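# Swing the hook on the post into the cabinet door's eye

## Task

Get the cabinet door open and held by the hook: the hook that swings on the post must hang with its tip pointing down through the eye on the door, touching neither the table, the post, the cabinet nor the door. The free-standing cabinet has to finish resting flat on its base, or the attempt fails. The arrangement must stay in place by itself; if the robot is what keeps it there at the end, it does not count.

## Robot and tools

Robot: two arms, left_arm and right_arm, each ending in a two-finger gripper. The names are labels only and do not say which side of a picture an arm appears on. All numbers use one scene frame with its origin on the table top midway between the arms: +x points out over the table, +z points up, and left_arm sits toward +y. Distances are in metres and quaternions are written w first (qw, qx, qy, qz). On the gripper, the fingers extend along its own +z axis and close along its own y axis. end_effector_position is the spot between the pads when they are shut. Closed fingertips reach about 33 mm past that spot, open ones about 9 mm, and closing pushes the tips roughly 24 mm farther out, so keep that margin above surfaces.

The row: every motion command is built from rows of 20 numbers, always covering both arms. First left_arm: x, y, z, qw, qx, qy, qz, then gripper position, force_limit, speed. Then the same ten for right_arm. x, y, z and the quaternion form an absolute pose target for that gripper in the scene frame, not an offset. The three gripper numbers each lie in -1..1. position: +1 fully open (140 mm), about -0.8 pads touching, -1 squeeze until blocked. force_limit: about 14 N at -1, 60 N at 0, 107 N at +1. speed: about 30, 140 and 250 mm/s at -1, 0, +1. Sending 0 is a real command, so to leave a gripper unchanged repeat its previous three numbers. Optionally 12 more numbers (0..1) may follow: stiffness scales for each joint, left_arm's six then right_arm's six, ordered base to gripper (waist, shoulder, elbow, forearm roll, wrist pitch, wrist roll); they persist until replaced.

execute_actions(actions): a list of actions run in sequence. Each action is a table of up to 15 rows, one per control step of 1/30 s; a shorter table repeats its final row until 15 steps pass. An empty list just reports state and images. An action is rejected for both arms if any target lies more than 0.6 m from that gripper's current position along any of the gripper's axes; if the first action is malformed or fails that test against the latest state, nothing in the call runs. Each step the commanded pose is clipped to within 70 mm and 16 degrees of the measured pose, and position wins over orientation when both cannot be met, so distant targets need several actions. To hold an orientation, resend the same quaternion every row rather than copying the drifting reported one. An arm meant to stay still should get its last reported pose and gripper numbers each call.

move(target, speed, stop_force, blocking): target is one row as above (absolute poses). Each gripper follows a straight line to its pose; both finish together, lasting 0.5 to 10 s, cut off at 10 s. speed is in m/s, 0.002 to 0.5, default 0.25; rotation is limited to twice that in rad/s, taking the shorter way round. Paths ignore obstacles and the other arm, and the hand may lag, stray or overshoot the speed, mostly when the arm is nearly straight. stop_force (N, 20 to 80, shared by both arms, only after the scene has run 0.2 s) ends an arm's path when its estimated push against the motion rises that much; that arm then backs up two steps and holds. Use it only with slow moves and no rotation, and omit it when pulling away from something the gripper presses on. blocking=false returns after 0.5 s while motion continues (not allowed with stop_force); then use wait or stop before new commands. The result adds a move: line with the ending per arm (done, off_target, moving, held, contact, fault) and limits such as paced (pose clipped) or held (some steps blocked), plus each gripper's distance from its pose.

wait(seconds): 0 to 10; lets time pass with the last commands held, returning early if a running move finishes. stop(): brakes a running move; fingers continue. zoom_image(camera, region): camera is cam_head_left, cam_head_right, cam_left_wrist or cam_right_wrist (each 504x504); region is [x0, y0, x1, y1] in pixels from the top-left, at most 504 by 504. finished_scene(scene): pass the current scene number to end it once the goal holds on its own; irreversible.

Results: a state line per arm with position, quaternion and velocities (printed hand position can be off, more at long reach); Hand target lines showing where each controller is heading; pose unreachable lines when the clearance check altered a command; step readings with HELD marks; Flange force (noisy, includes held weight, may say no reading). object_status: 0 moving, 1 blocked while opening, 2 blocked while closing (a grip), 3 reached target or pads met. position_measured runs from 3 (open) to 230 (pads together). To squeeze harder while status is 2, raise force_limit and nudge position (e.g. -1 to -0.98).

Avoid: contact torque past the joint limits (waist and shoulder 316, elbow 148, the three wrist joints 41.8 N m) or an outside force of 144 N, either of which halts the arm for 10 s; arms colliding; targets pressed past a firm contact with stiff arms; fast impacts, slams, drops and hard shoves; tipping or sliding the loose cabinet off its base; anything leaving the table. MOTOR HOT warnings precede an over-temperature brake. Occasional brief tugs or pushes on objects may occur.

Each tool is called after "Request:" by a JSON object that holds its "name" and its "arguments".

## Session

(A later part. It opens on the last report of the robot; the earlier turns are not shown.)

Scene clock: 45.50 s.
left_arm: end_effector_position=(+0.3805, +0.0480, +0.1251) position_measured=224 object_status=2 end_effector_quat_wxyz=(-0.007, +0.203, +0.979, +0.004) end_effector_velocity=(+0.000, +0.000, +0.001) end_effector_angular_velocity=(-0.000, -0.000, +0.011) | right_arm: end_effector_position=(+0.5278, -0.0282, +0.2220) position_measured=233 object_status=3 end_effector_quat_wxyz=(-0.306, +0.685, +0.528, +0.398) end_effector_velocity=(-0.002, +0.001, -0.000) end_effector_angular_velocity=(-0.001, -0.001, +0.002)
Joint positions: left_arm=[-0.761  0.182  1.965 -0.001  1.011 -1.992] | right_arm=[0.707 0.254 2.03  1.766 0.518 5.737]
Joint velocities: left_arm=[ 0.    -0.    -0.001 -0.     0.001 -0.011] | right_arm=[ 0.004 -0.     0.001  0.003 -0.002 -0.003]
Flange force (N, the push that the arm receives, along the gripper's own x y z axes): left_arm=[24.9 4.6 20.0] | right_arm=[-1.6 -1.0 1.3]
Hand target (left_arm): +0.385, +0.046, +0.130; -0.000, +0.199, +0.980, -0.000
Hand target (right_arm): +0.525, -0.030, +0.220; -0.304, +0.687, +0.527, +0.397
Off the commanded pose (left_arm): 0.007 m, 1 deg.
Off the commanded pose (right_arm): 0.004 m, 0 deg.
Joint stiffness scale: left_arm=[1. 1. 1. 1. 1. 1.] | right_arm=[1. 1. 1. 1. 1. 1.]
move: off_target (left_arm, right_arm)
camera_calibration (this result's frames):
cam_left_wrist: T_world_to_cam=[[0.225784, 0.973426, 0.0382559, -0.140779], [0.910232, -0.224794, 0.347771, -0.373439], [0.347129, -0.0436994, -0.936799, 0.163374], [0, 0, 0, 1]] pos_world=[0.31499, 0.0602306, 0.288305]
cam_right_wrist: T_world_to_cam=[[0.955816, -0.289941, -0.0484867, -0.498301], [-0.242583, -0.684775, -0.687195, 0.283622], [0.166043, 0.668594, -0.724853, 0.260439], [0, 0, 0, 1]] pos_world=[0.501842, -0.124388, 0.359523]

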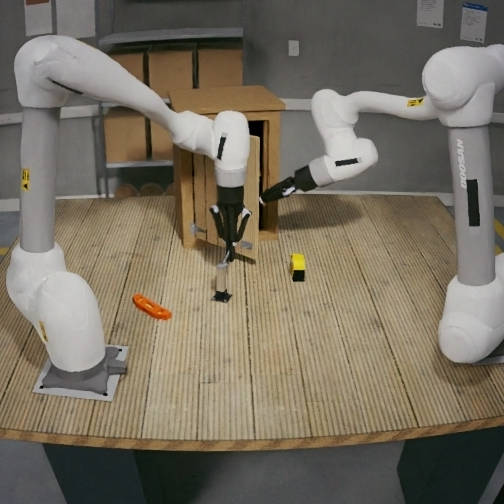

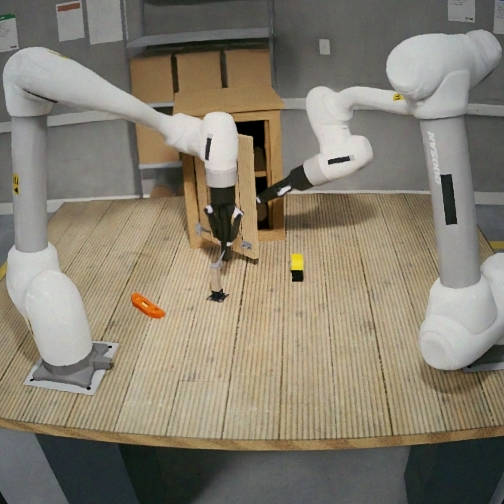

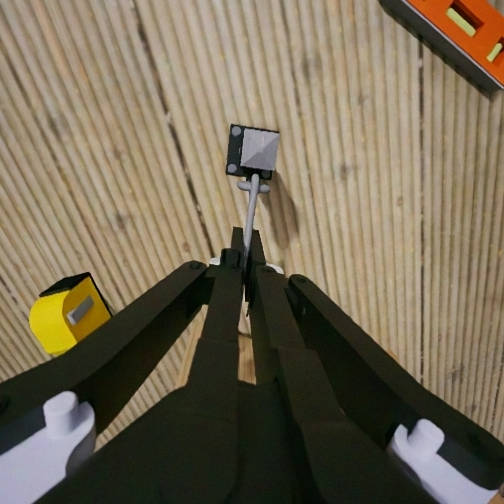

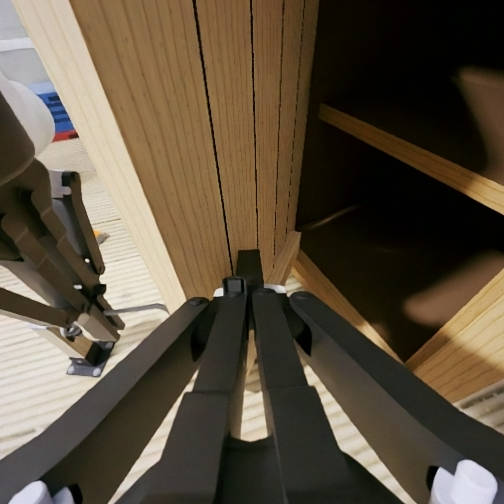

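Request:
{"name": "move", "arguments": {"target": [0.383,0.045,0.118,0,0.22,0.975,0,-1,-0.7,-0.5,0.51,-0.12,0.22,-0.304,0.687,0.527,0.397,-1,0,0], "speed": 0.08}}

Request:
{"name": "move", "arguments": {"target": [0.383,0.045,0.118,0,0.22,0.975,0,-1,-0.7,-0.5,0.385,-0.11,0.14,-0.211,0.785,0.366,0.453,-1,0,0], "speed": 0.12}}

Request:
{"name": "zoom_image", "arguments": {"camera": "cam_right_wrist", "region": [130,90,330,290]}}

Scene clock: 53.83 s.
left_arm: end_effector_position=(+0.3818, +0.0462, +0.1212) position_measured=224 object_status=2 end_effector_quat_wxyz=(-0.002, +0.217, +0.976, +0.001) end_effector_velocity=(+0.000, -0.000, -0.001) end_effector_angular_velocity=(+0.000, +0.000, -0.000) | right_arm: end_effector_position=(+0.5134, -0.1172, +0.2209) position_measured=233 object_status=3 end_effector_quat_wxyz=(-0.303, +0.689, +0.525, +0.398) end_effector_velocity=(-0.001, -0.002, -0.001) end_effector_angular_velocity=(-0.003, -0.002, +0.004)
Joint positions: left_arm=[-0.761  0.183  1.973 -0.002  0.99  -1.964] | right_arm=[0.6   0.154 2.159 1.721 0.591 5.71 ]
Joint velocities: left_arm=[ 0.     0.002 -0.     0.    -0.001  0.   ] | right_arm=[-0.002 -0.001  0.003 -0.004  0.003 -0.003]
Flange force (N, the push that the arm receives, along the gripper's own x y z axes): left_arm=[18.1 0.3 5.2] | right_arm=[-0.3 -1.3 8.3]
Hand target (left_arm): +0.383, +0.045, +0.118; -0.000, +0.220, +0.975, +0.000
Hand target (right_arm): +0.510, -0.120, +0.220; -0.304, +0.687, +0.527, +0.397
Off the commanded pose (left_arm): 0.004 m, 0 deg.
Off the commanded pose (right_arm): 0.005 m, 0 deg.
Joint stiffness scale: left_arm=[1. 1. 1. 1. 1. 1.] | right_arm=[1. 1. 1. 1. 1. 1.]
move: off_target (left_arm, right_arm)
camera_calibration (this result's frames):
cam_left_wrist: T_world_to_cam=[[0.252631, 0.967074, 0.0307534, -0.148293], [0.900686, -0.246662, 0.357662, -0.370161], [0.353471, -0.0626571, -0.933345, 0.157294], [0, 0, 0, 1]] pos_world=[0.315264, 0.0619611, 0.283763]
cam_right_wrist: T_world_to_cam=[[0.952885, -0.299726, -0.0466246, -0.510485], [-0.249109, -0.68555, -0.68408, 0.221012], [0.173073, 0.663464, -0.727915, 0.317984], [0, 0, 0, 1]] pos_world=[0.486455, -0.212462, 0.358854]

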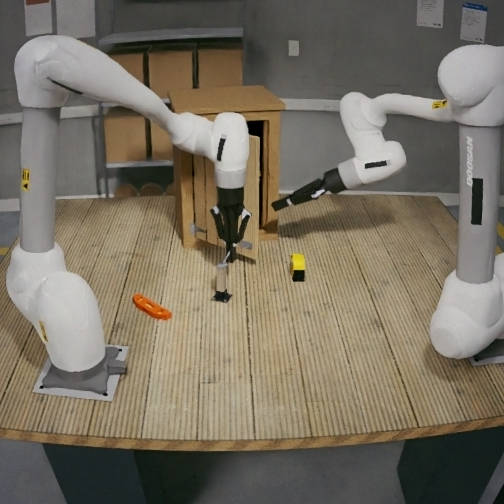

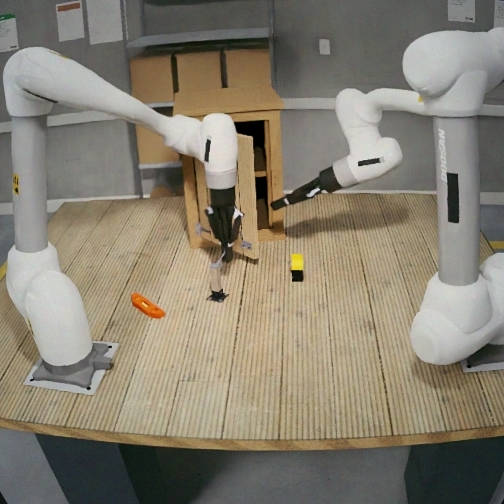

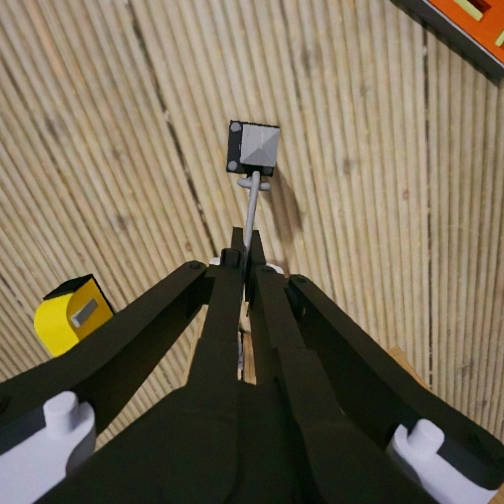

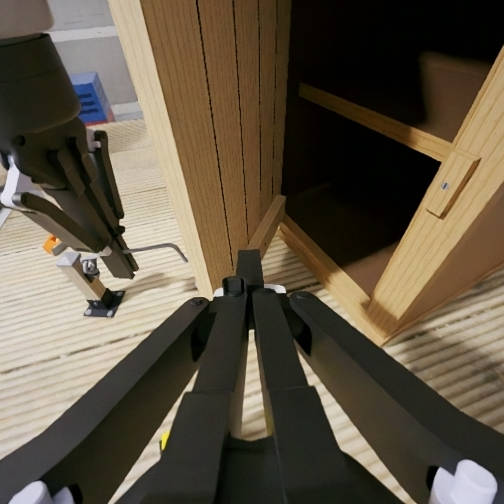

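Scene clock: 56.20 s.
left_arm: end_effector_position=(+0.3818, +0.0462, +0.1212) position_measured=224 object_status=2 end_effector_quat_wxyz=(-0.002, +0.217, +0.976, +0.001) end_effector_velocity=(-0.000, -0.000, -0.001) end_effector_angular_velocity=(+0.000, +0.000, -0.000) | right_arm: end_effector_position=(+0.3858, -0.1092, +0.1422) position_measured=233 object_status=3 end_effector_quat_wxyz=(-0.213, +0.785, +0.366, +0.452) end_effector_velocity=(-0.001, -0.001, -0.001) end_effector_angular_velocity=(-0.006, -0.005, -0.012)
Joint positions: left_arm=[-0.761  0.183  1.973 -0.002  0.99  -1.964] | right_arm=[1.08  0.15  2.378 3.572 0.46  4.435]
Joint velocities: left_arm=[-0.001  0.001  0.     0.    -0.001 -0.001] | right_arm=[ 0.013  0.001 -0.     0.055  0.006 -0.044]
Flange force (N, the push that the arm receives, along the gripper's own x y z axes): left_arm=[16.2 2.1 6.7] | right_arm=[1.4 -0.6 1.4]
Hand target (left_arm): +0.383, +0.045, +0.118; -0.000, +0.220, +0.975, +0.000
Hand target (right_arm): +0.385, -0.109, +0.140; -0.211, +0.785, +0.366, +0.453
Off the commanded pose (left_arm): 0.004 m, 0 deg.
Off the commanded pose (right_arm): 0.002 m, 0 deg.
Joint stiffness scale: left_arm=[1. 1. 1. 1. 1. 1.] | right_arm=[1. 1. 1. 1. 1. 1.]
move: off_target (left_arm)
camera_calibration (this result's frames):
cam_left_wrist: T_world_to_cam=[[0.252697, 0.967058, 0.0307032, -0.148295], [0.900682, -0.246707, 0.357643, -0.370148], [0.353436, -0.0627214, -0.933354, 0.157314], [0, 0, 0, 1]] pos_world=[0.315259, 0.0619585, 0.283764]
cam_right_wrist: T_world_to_cam=[[0.742723, -0.667636, -0.0512353, -0.348591], [-0.513705, -0.519055, -0.683146, 0.260905], [0.429499, 0.533708, -0.728482, 0.16449], [0, 0, 0, 1]] pos_world=[0.322287, -0.185098, 0.280204]

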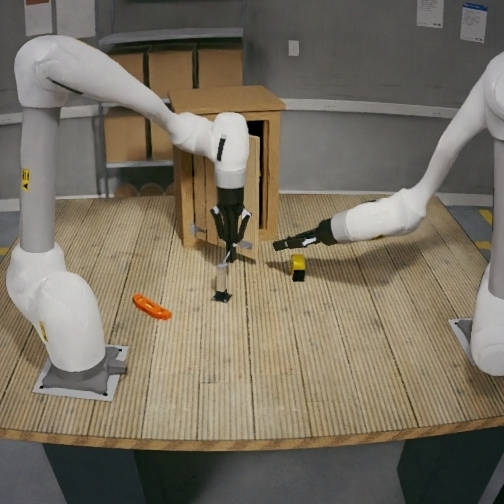

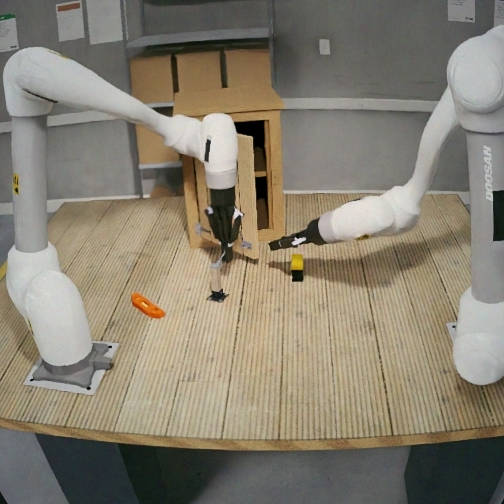

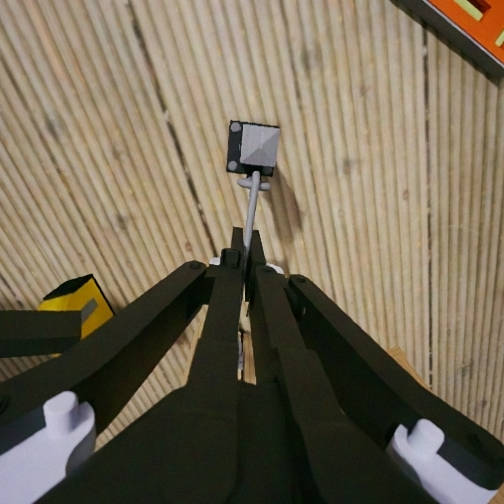

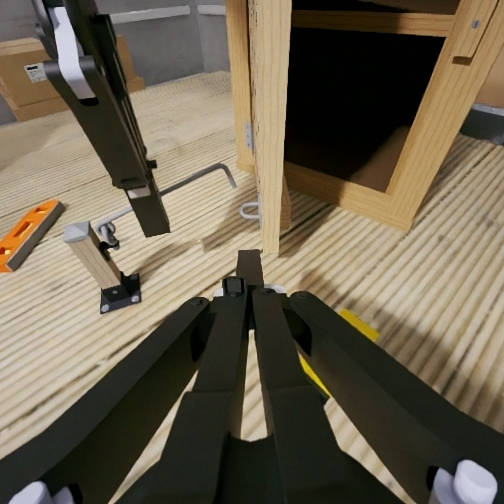

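Region (130, 90, 330, 290) of cam_right_wrist's 504x504 image, scaled by 2.520, with more detail than that image has.

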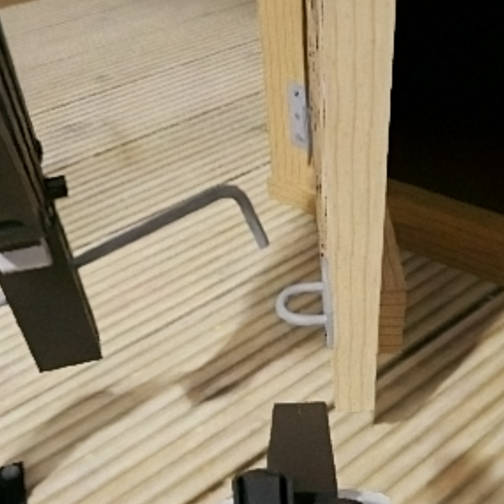

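Request:
{"name": "move", "arguments": {"target": [0.379,0.039,0.108,0,0.272,0.962,0,-1,-0.7,-0.5,0.385,-0.11,0.14,-0.211,0.785,0.366,0.453,-1,0,0], "speed": 0.03}}

Request:
{"name": "zoom_image", "arguments": {"camera": "cam_right_wrist", "region": [180,130,310,260]}}

Request:
{"name": "zoom_image", "arguments": {"camera": "cam_head_right", "region": [215,220,275,280]}}

Request:
{"name": "zoom_image", "arguments": {"camera": "cam_head_left", "region": [215,220,275,280]}}

Scene clock: 65.03 s.
left_arm: end_effector_position=(+0.3811, +0.0389, +0.1133) position_measured=224 object_status=2 end_effector_quat_wxyz=(+0.001, +0.268, +0.963, -0.001) end_effector_velocity=(-0.000, -0.001, -0.000) end_effector_angular_velocity=(-0.001, -0.001, -0.011) | right_arm: end_effector_position=(+0.3857, -0.1094, +0.1420) position_measured=233 object_status=3 end_effector_quat_wxyz=(-0.212, +0.785, +0.366, +0.452) end_effector_velocity=(+0.000, -0.000, -0.001) end_effector_angular_velocity=(-0.001, +0.002, -0.001)
Joint positions: left_arm=[-0.771  0.194  1.976  0.     0.969 -1.869] | right_arm=[1.081 0.15  2.378 3.578 0.46  4.429]
Joint velocities: left_arm=[-0.002  0.    -0.001  0.    -0.002  0.009] | right_arm=[-0.     0.001  0.     0.001 -0.     0.   ]
Flange force (N, the push that the arm receives, along the gripper's own x y z axes): left_arm=[5.5 9.7 0.1] | right_arm=[-0.2 -6.0 0.7]
Hand target (left_arm): +0.379, +0.039, +0.108; +0.000, +0.272, +0.962, +0.000
Hand target (right_arm): +0.385, -0.110, +0.140; -0.211, +0.785, +0.366, +0.453
Off the commanded pose (left_arm): 0.006 m, 0 deg.
Off the commanded pose (right_arm): 0.002 m, 0 deg.
Joint stiffness scale: left_arm=[1. 1. 1. 1. 1. 1.] | right_arm=[1. 1. 1. 1. 1. 1.]
move: off_target (left_arm)
camera_calibration (this result's frames):
cam_left_wrist: T_world_to_cam=[[0.353843, 0.934875, 0.0283519, -0.177821], [0.867322, -0.339318, 0.364164, -0.352865], [0.350068, -0.104267, -0.930903, 0.152283], [0, 0, 0, 1]] pos_world=[0.315659, 0.062385, 0.275303]
cam_right_wrist: T_world_to_cam=[[0.742036, -0.668522, -0.0496167, -0.34876], [-0.513599, -0.519387, -0.682974, 0.260545], [0.430813, 0.532274, -0.728756, 0.163852], [0, 0, 0, 1]] pos_world=[0.322019, -0.185044, 0.28005]

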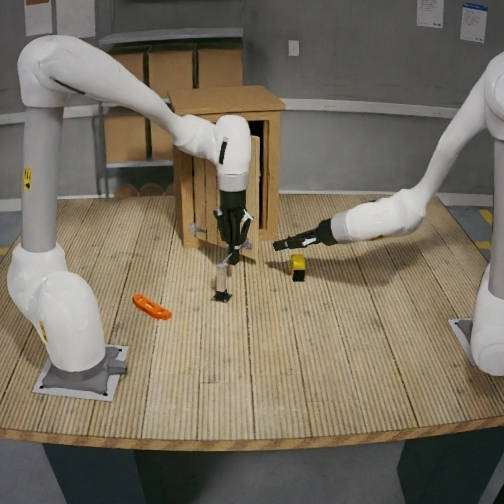

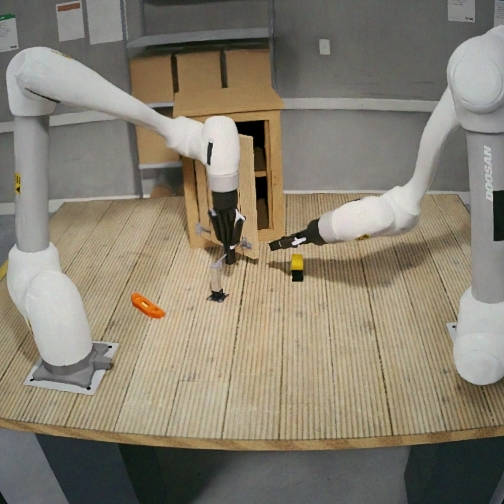

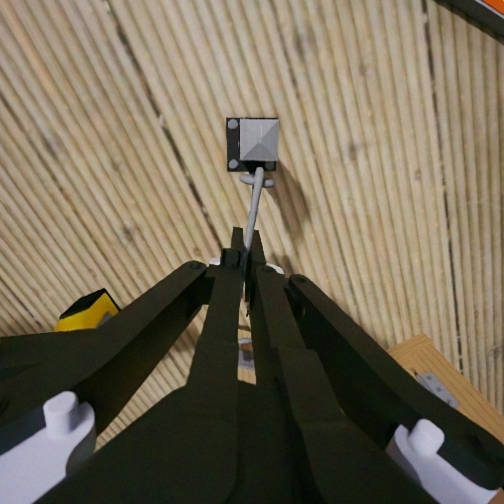

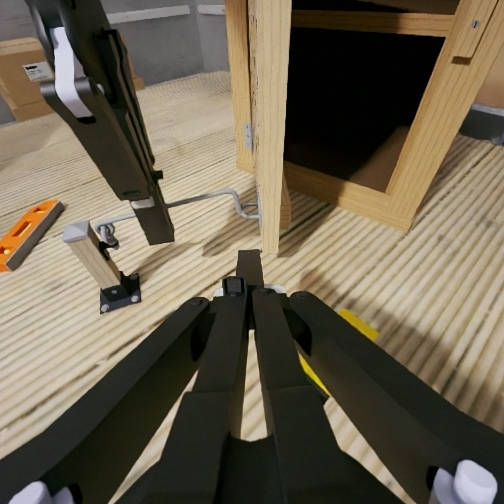

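Region (180, 130, 310, 260) of cam_right_wrist's 504x504 image, scaled by 3.877, with more detail than that image has.

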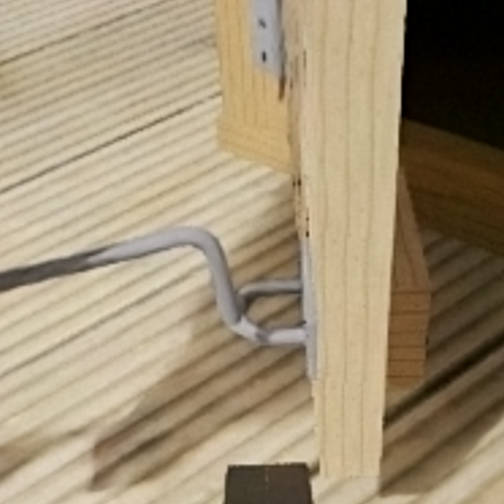

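Region (215, 220, 275, 280) of cam_head_right's 504x504 image, scaled by 8.400, with more detail than that image has.

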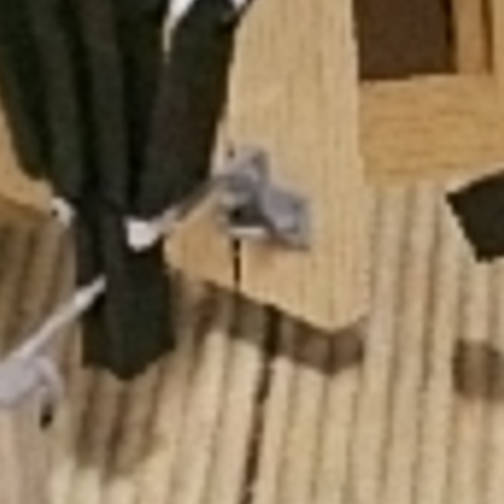

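Region (215, 220, 275, 280) of cam_head_left's 504x504 image, scaled by 8.400, with more detail than that image has.

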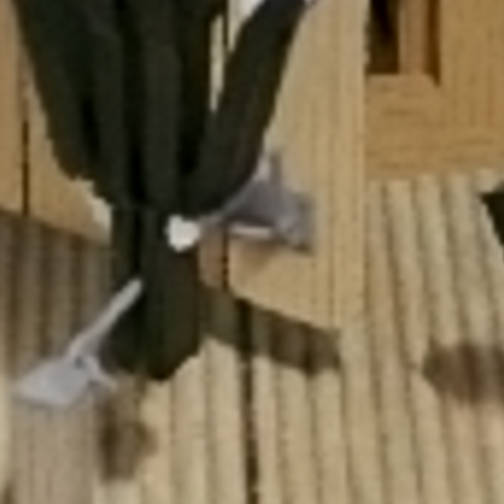

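Request:
{"name": "move", "arguments": {"target": [0.382,0.044,0.12,0,0.247,0.969,0,-1,-0.7,-0.5,0.53,-0.12,0.22,-0.304,0.687,0.527,0.397,-1,0,0], "speed": 0.12}}

Request:
{"name": "move", "arguments": {"target": [0.382,0.044,0.12,0,0.247,0.969,0,-1,-0.7,-0.5,0.545,-0.042,0.22,-0.304,0.687,0.527,0.397,-1,0,0], "speed": 0.08}}

Request:
{"name": "move", "arguments": {"target": [0.382,0.044,0.12,0,0.247,0.969,0,-1,-0.7,-0.5,0.516,-0.0245,0.22,-0.304,0.687,0.527,0.397,-1,0,0], "speed": 0.015}}

Request:
{"name": "move", "arguments": {"target": [0.382,0.044,0.12,0,0.247,0.969,0,-1,-0.7,-0.5,0.50,-0.12,0.22,-0.304,0.687,0.527,0.397,-1,0,0], "speed": 0.1}}

Request:
{"name": "move", "arguments": {"target": [0.381,0.044,0.106,0,0.247,0.969,0,-1,-0.7,-0.5,0.37,-0.10,0.14,-0.211,0.785,0.366,0.453,-1,0,0], "speed": 0.12}}

Request:
{"name": "zoom_image", "arguments": {"camera": "cam_right_wrist", "region": [180,130,310,260]}}

Request:
{"name": "zoom_image", "arguments": {"camera": "cam_head_right", "region": [215,220,275,280]}}

Scene clock: 78.87 s.
left_arm: end_effector_position=(+0.3816, +0.0430, +0.1161) position_measured=224 object_status=2 end_effector_quat_wxyz=(+0.000, +0.250, +0.968, +0.000) end_effector_velocity=(+0.000, +0.000, -0.001) end_effector_angular_velocity=(+0.000, +0.001, -0.000) | right_arm: end_effector_position=(+0.5275, -0.1222, +0.2177) position_measured=233 object_status=3 end_effector_quat_wxyz=(-0.301, +0.689, +0.526, +0.397) end_effector_velocity=(+0.001, +0.001, +0.002) end_effector_angular_velocity=(-0.003, +0.006, +0.013)
Joint positions: left_arm=[-0.766  0.189  1.976  0.     0.977 -1.901] | right_arm=[0.577 0.169 2.146 1.698 0.606 5.716]
Joint velocities: left_arm=[ 0.001  0.001  0.001 -0.    -0.001  0.001] | right_arm=[-0.004  0.003 -0.01  -0.034  0.011  0.028]
Flange force (N, the push that the arm receives, along the gripper's own x y z axes): left_arm=[-8.2 -3.1 2.8] | right_arm=[1.5 -6.8 -0.7]
Hand target (left_arm): +0.382, +0.044, +0.120; +0.000, +0.247, +0.969, -0.000
Hand target (right_arm): +0.530, -0.121, +0.220; -0.304, +0.687, +0.527, +0.397
Off the commanded pose (left_arm): 0.004 m, 0 deg.
Off the commanded pose (right_arm): 0.004 m, 0 deg.
Joint stiffness scale: left_arm=[1. 1. 1. 1. 1. 1.] | right_arm=[1. 1. 1. 1. 1. 1.]
move: off_target (left_arm, right_arm)
camera_calibration (this result's frames):
cam_left_wrist: T_world_to_cam=[[0.318592, 0.947423, 0.0298208, -0.169128], [0.880169, -0.307361, 0.361706, -0.358991], [0.351854, -0.0889891, -0.931815, 0.153934], [0, 0, 0, 1]] pos_world=[0.315694, 0.0635944, 0.278331]
cam_right_wrist: T_world_to_cam=[[0.953139, -0.29912, -0.0453113, -0.525858], [-0.248556, -0.688867, -0.680943, 0.217417], [0.17247, 0.660295, -0.730934, 0.317149], [0, 0, 0, 1]] pos_world=[0.500557, -0.216935, 0.356036]

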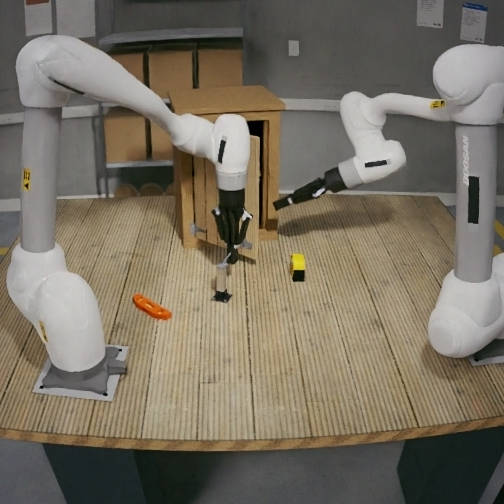

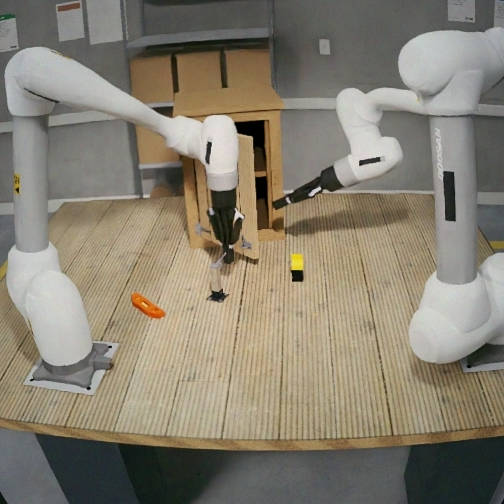

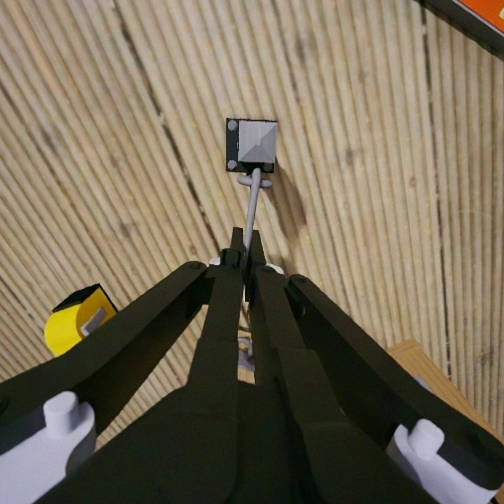

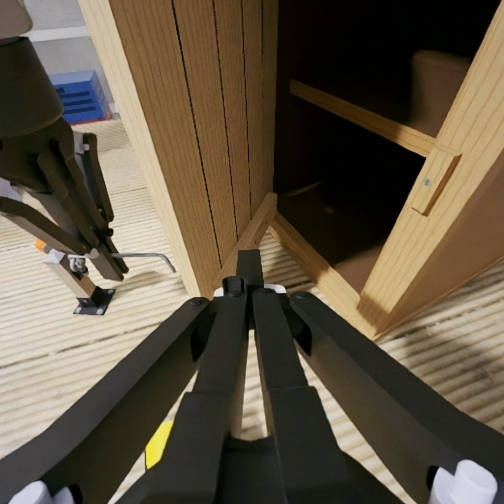

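Scene clock: 80.30 s.
left_arm: end_effector_position=(+0.3816, +0.0430, +0.1161) position_measured=224 object_status=2 end_effector_quat_wxyz=(+0.000, +0.250, +0.968, +0.000) end_effector_velocity=(+0.000, +0.000, -0.001) end_effector_angular_velocity=(+0.001, +0.001, +0.001) | right_arm: end_effector_position=(+0.5420, -0.0451, +0.2192) position_measured=233 object_status=3 end_effector_quat_wxyz=(-0.305, +0.686, +0.529, +0.396) end_effector_velocity=(+0.002, +0.001, +0.001) end_effector_angular_velocity=(+0.001, +0.000, -0.003)
Joint positions: left_arm=[-0.766  0.189  1.976  0.     0.977 -1.901] | right_arm=[0.669 0.255 2.032 1.727 0.546 5.748]
Joint velocities: left_arm=[ 0.     0.001 -0.     0.     0.001 -0.   ] | right_arm=[ 0.     0.001 -0.003  0.001 -0.002  0.002]
Flange force (N, the push that the arm receives, along the gripper's own x y z axes): left_arm=[-7.5 -2.2 2.9] | right_arm=[0.6 -3.2 -0.2]
Hand target (left_arm): +0.382, +0.044, +0.120; +0.000, +0.247, +0.969, -0.000
Hand target (right_arm): +0.545, -0.042, +0.220; -0.304, +0.687, +0.527, +0.397
Off the commanded pose (left_arm): 0.004 m, 0 deg.
Off the commanded pose (right_arm): 0.004 m, 0 deg.
Joint stiffness scale: left_arm=[1. 1. 1. 1. 1. 1.] | right_arm=[1. 1. 1. 1. 1. 1.]
move: off_target (left_arm, right_arm)
camera_calibration (this result's frames):
cam_left_wrist: T_world_to_cam=[[0.318534, 0.947442, 0.0298195, -0.169112], [0.880187, -0.307307, 0.361708, -0.359002], [0.351861, -0.0889697, -0.931814, 0.153936], [0, 0, 0, 1]] pos_world=[0.315693, 0.0635953, 0.278337]
cam_right_wrist: T_world_to_cam=[[0.956415, -0.288083, -0.047744, -0.517284], [-0.241542, -0.688584, -0.683746, 0.27198], [0.1641, 0.665477, -0.728156, 0.269025], [0, 0, 0, 1]] pos_world=[0.516286, -0.14077, 0.35716]

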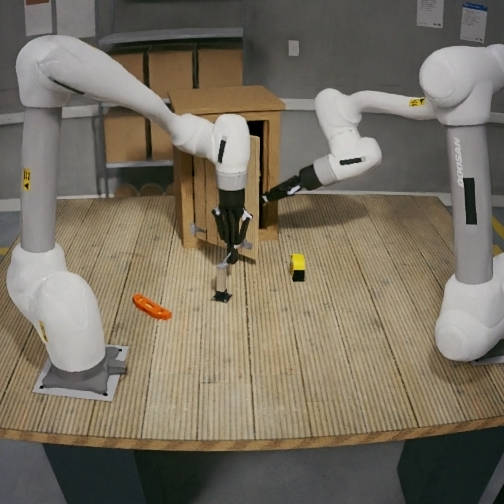

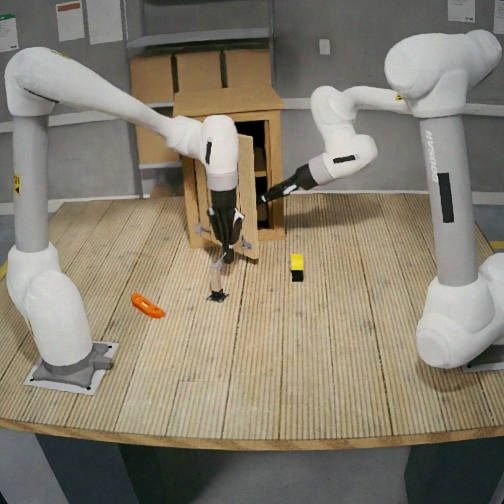

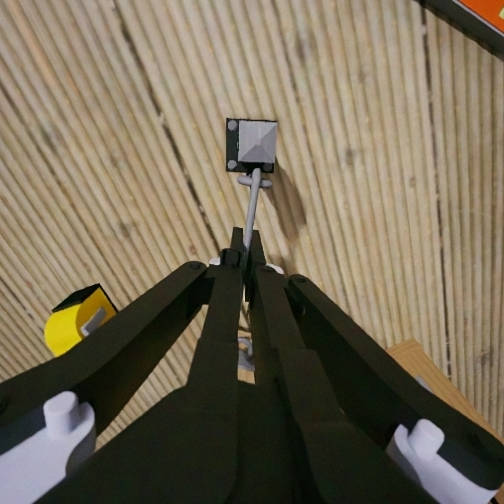

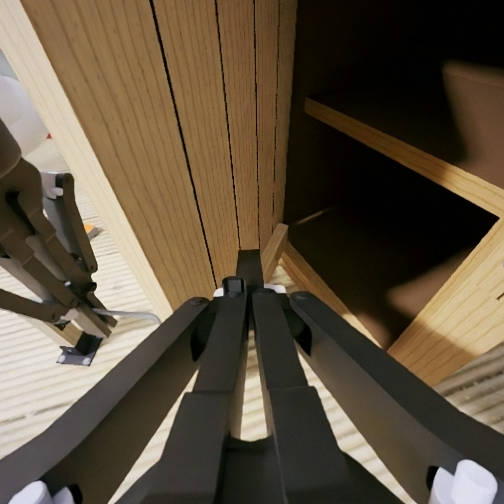

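Scene clock: 82.73 s.
left_arm: end_effector_position=(+0.3816, +0.0430, +0.1161) position_measured=224 object_status=2 end_effector_quat_wxyz=(+0.000, +0.250, +0.968, +0.000) end_effector_velocity=(-0.000, -0.001, +0.002) end_effector_angular_velocity=(-0.001, -0.002, -0.001) | right_arm: end_effector_position=(+0.5188, -0.0226, +0.2220) position_measured=233 object_status=3 end_effector_quat_wxyz=(-0.306, +0.685, +0.528, +0.398) end_effector_velocity=(-0.001, +0.001, +0.002) end_effector_angular_velocity=(+0.002, -0.002, -0.001)
Joint positions: left_arm=[-0.766  0.189  1.976  0.     0.977 -1.901] | right_arm=[0.724 0.25  2.035 1.784 0.505 5.729]
Joint velocities: left_arm=[-0.001 -0.002 -0.001  0.001  0.001 -0.001] | right_arm=[ 0.003 -0.002  0.     0.007 -0.003 -0.004]
Flange force (N, the push that the arm receives, along the gripper's own x y z axes): left_arm=[-9.0 -1.0 2.4] | right_arm=[0.7 0.4 0.1]
Hand target (left_arm): +0.382, +0.044, +0.120; +0.000, +0.247, +0.969, -0.000
Hand target (right_arm): +0.516, -0.024, +0.220; -0.304, +0.687, +0.527, +0.397
Off the commanded pose (left_arm): 0.004 m, 0 deg.
Off the commanded pose (right_arm): 0.004 m, 0 deg.
Joint stiffness scale: left_arm=[1. 1. 1. 1. 1. 1.] | right_arm=[1. 1. 1. 1. 1. 1.]
move: off_target (left_arm, right_arm)
camera_calibration (this result's frames):
cam_left_wrist: T_world_to_cam=[[0.318533, 0.947443, 0.0298178, -0.169111], [0.880187, -0.307305, 0.361711, -0.359004], [0.351864, -0.0889716, -0.931813, 0.153936], [0, 0, 0, 1]] pos_world=[0.315693, 0.0635951, 0.278337]
cam_right_wrist: T_world_to_cam=[[0.955822, -0.289918, -0.048493, -0.488119], [-0.242555, -0.684718, -0.687262, 0.285247], [0.166046, 0.668662, -0.724789, 0.25824], [0, 0, 0, 1]] pos_world=[0.492863, -0.118876, 0.359538]

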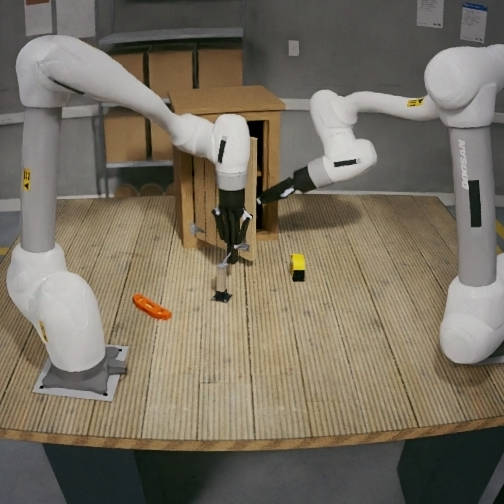

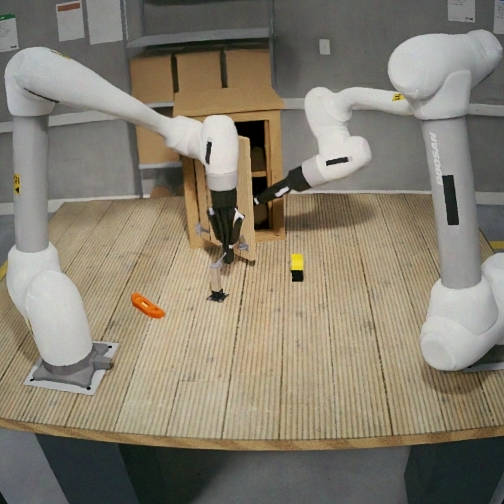

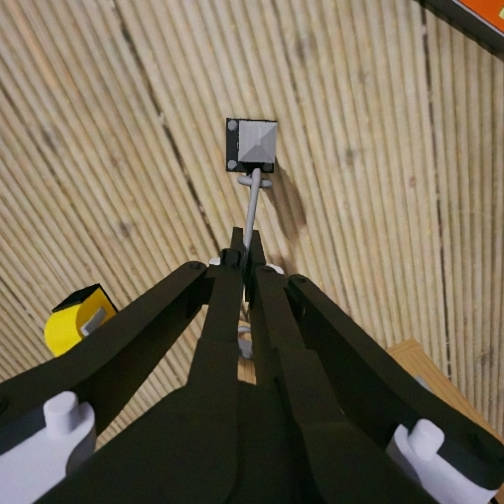

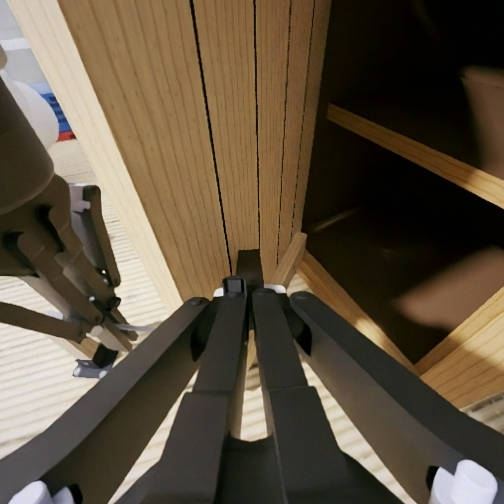

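Scene clock: 84.17 s.
left_arm: end_effector_position=(+0.3816, +0.0430, +0.1161) position_measured=224 object_status=2 end_effector_quat_wxyz=(+0.000, +0.250, +0.968, +0.000) end_effector_velocity=(-0.000, +0.000, +0.000) end_effector_angular_velocity=(+0.000, -0.000, -0.001) | right_arm: end_effector_position=(+0.5034, -0.1172, +0.2209) position_measured=233 object_status=3 end_effector_quat_wxyz=(-0.303, +0.689, +0.525, +0.398) end_effector_velocity=(+0.000, -0.002, -0.001) end_effector_angular_velocity=(-0.001, +0.000, -0.001)
Joint positions: left_arm=[-0.766  0.189  1.976  0.     0.977 -1.901] | right_arm=[0.611 0.143 2.173 1.735 0.583 5.703]
Joint velocities: left_arm=[ 0.    -0.001  0.001  0.     0.     0.001] | right_arm=[-0.004 -0.001  0.002 -0.003  0.002  0.   ]
Flange force (N, the push that the arm receives, along the gripper's own x y z axes): left_arm=[-11.5 -0.9 4.1] | right_arm=[0.0 -4.3 2.4]
Hand target (left_arm): +0.382, +0.044, +0.120; +0.000, +0.247, +0.969, -0.000
Hand target (right_arm): +0.500, -0.120, +0.220; -0.304, +0.687, +0.527, +0.397
Off the commanded pose (left_arm): 0.004 m, 0 deg.
Off the commanded pose (right_arm): 0.005 m, 0 deg.
Joint stiffness scale: left_arm=[1. 1. 1. 1. 1. 1.] | right_arm=[1. 1. 1. 1. 1. 1.]
move: off_target (left_arm, right_arm)
camera_calibration (this result's frames):
cam_left_wrist: T_world_to_cam=[[0.318529, 0.947444, 0.0298193, -0.169111], [0.880189, -0.307302, 0.361709, -0.359004], [0.351862, -0.0889682, -0.931814, 0.153937], [0, 0, 0, 1]] pos_world=[0.315693, 0.0635956, 0.278338]
cam_right_wrist: T_world_to_cam=[[0.952911, -0.299653, -0.0465608, -0.500942], [-0.249023, -0.685618, -0.684043, 0.218441], [0.173053, 0.663427, -0.727954, 0.319756], [0, 0, 0, 1]] pos_world=[0.476416, -0.212477, 0.358866]

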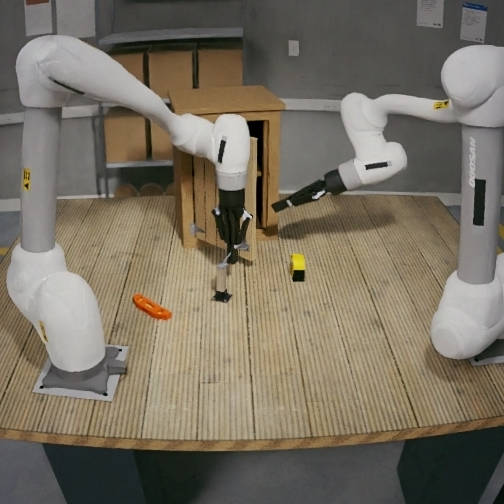

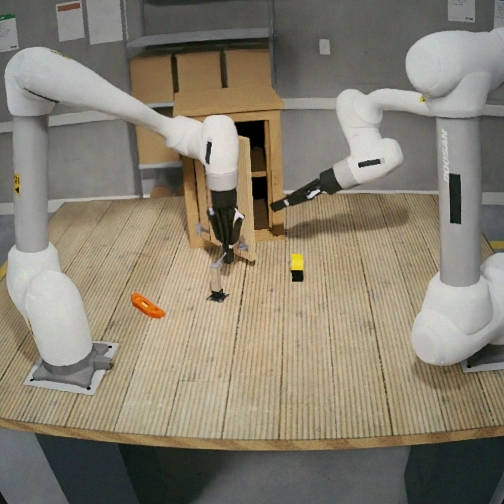

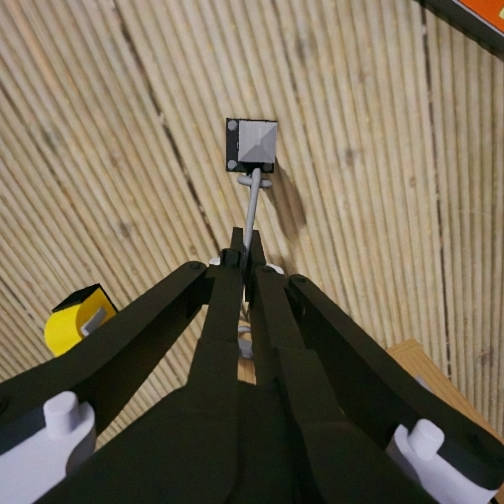

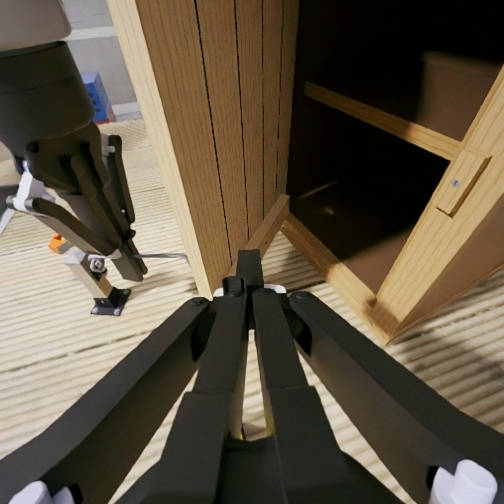

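Scene clock: 86.53 s.
left_arm: end_effector_position=(+0.3829, +0.0415, +0.1119) position_measured=224 object_status=2 end_effector_quat_wxyz=(+0.003, +0.250, +0.968, -0.002) end_effector_velocity=(+0.000, -0.000, +0.000) end_effector_angular_velocity=(-0.001, -0.001, -0.000) | right_arm: end_effector_position=(+0.3701, -0.1003, +0.1409) position_measured=233 object_status=3 end_effector_quat_wxyz=(-0.213, +0.785, +0.367, +0.451) end_effector_velocity=(-0.001, -0.002, -0.002) end_effector_angular_velocity=(-0.009, -0.005, -0.012)
Joint positions: left_arm=[-0.766  0.193  1.98   0.     0.962 -1.902] | right_arm=[1.123 0.155 2.374 3.651 0.47  4.385]
Joint velocities: left_arm=[ 0.    -0.001 -0.     0.    -0.001  0.   ] | right_arm=[ 0.012  0.001 -0.     0.055  0.006 -0.045]
Flange force (N, the push that the arm receives, along the gripper's own x y z axes): left_arm=[4.7 4.4 -0.9] | right_arm=[2.9 3.2 -2.9]
Hand target (left_arm): +0.381, +0.044, +0.106; -0.000, +0.247, +0.969, +0.000
Hand target (right_arm): +0.370, -0.099, +0.140; -0.212, +0.785, +0.366, +0.453
Off the commanded pose (left_arm): 0.007 m, 1 deg.
Off the commanded pose (right_arm): 0.001 m, 0 deg.
Joint stiffness scale: left_arm=[1. 1. 1. 1. 1. 1.] | right_arm=[1. 1. 1. 1. 1. 1.]
move: off_target (left_arm)
camera_calibration (this result's frames):
cam_left_wrist: T_world_to_cam=[[0.317603, 0.947851, 0.0265945, -0.167305], [0.878845, -0.304779, 0.367072, -0.35929], [0.356035, -0.0932104, -0.929812, 0.14772], [0, 0, 0, 1]] pos_world=[0.316303, 0.0628448, 0.273687]
cam_right_wrist: T_world_to_cam=[[0.742873, -0.66748, -0.0510867, -0.331083], [-0.514346, -0.520265, -0.681742, 0.256486], [0.428471, 0.532724, -0.729807, 0.16599], [0, 0, 0, 1]] pos_world=[0.306754, -0.175978, 0.279085]

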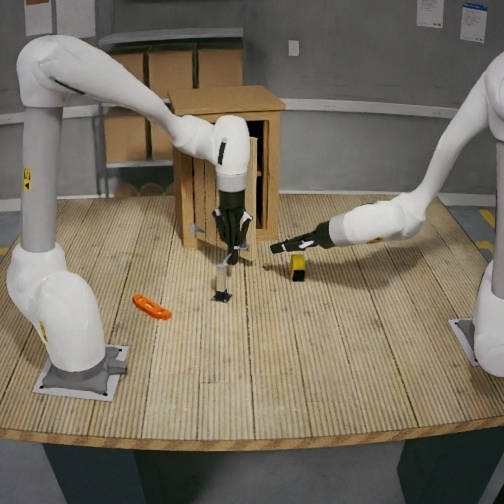

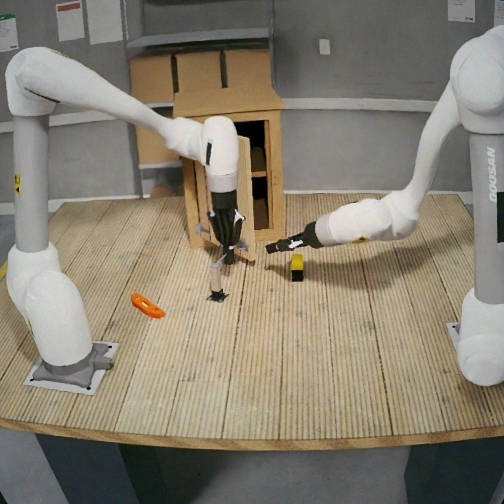

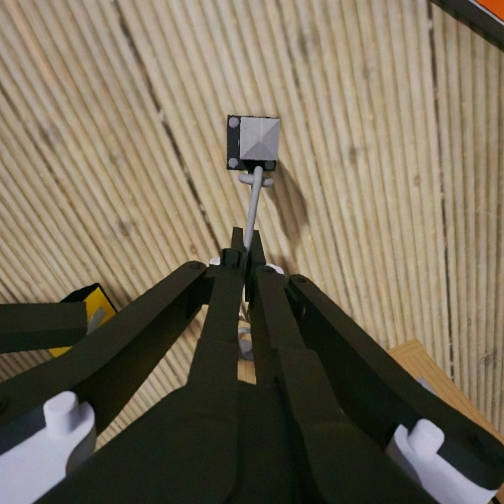

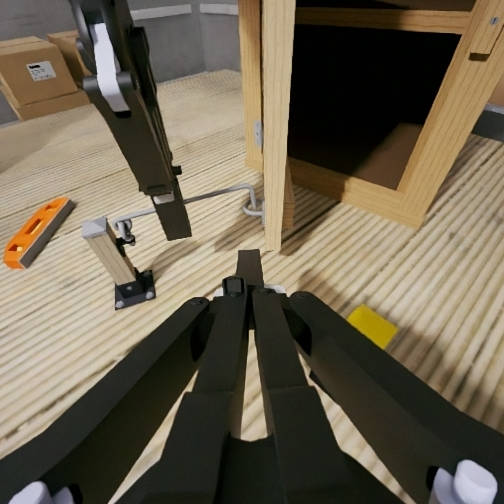

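Region (180, 130, 310, 260) of cam_right_wrist's 504x504 image, scaled by 3.877, with more detail than that image has.

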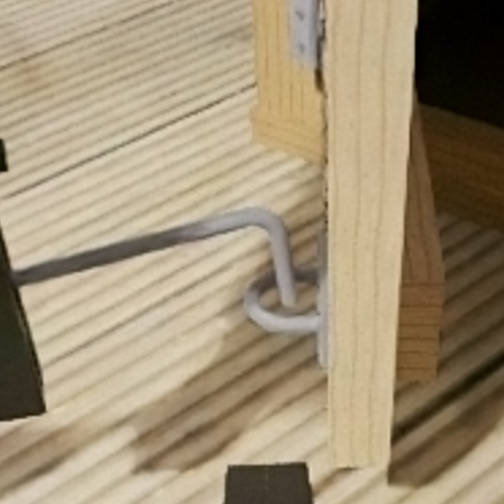

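Region (215, 220, 275, 280) of cam_head_right's 504x504 image, scaled by 8.400, with more detail than that image has.

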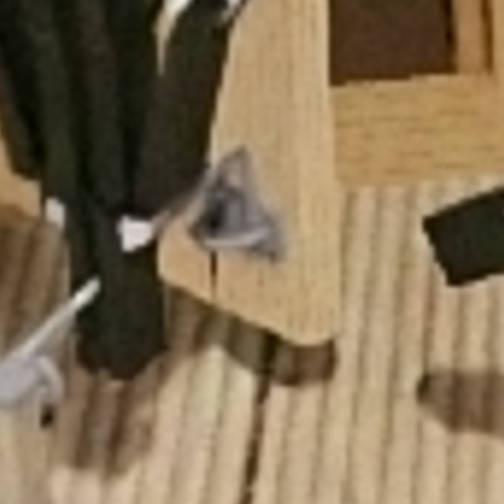

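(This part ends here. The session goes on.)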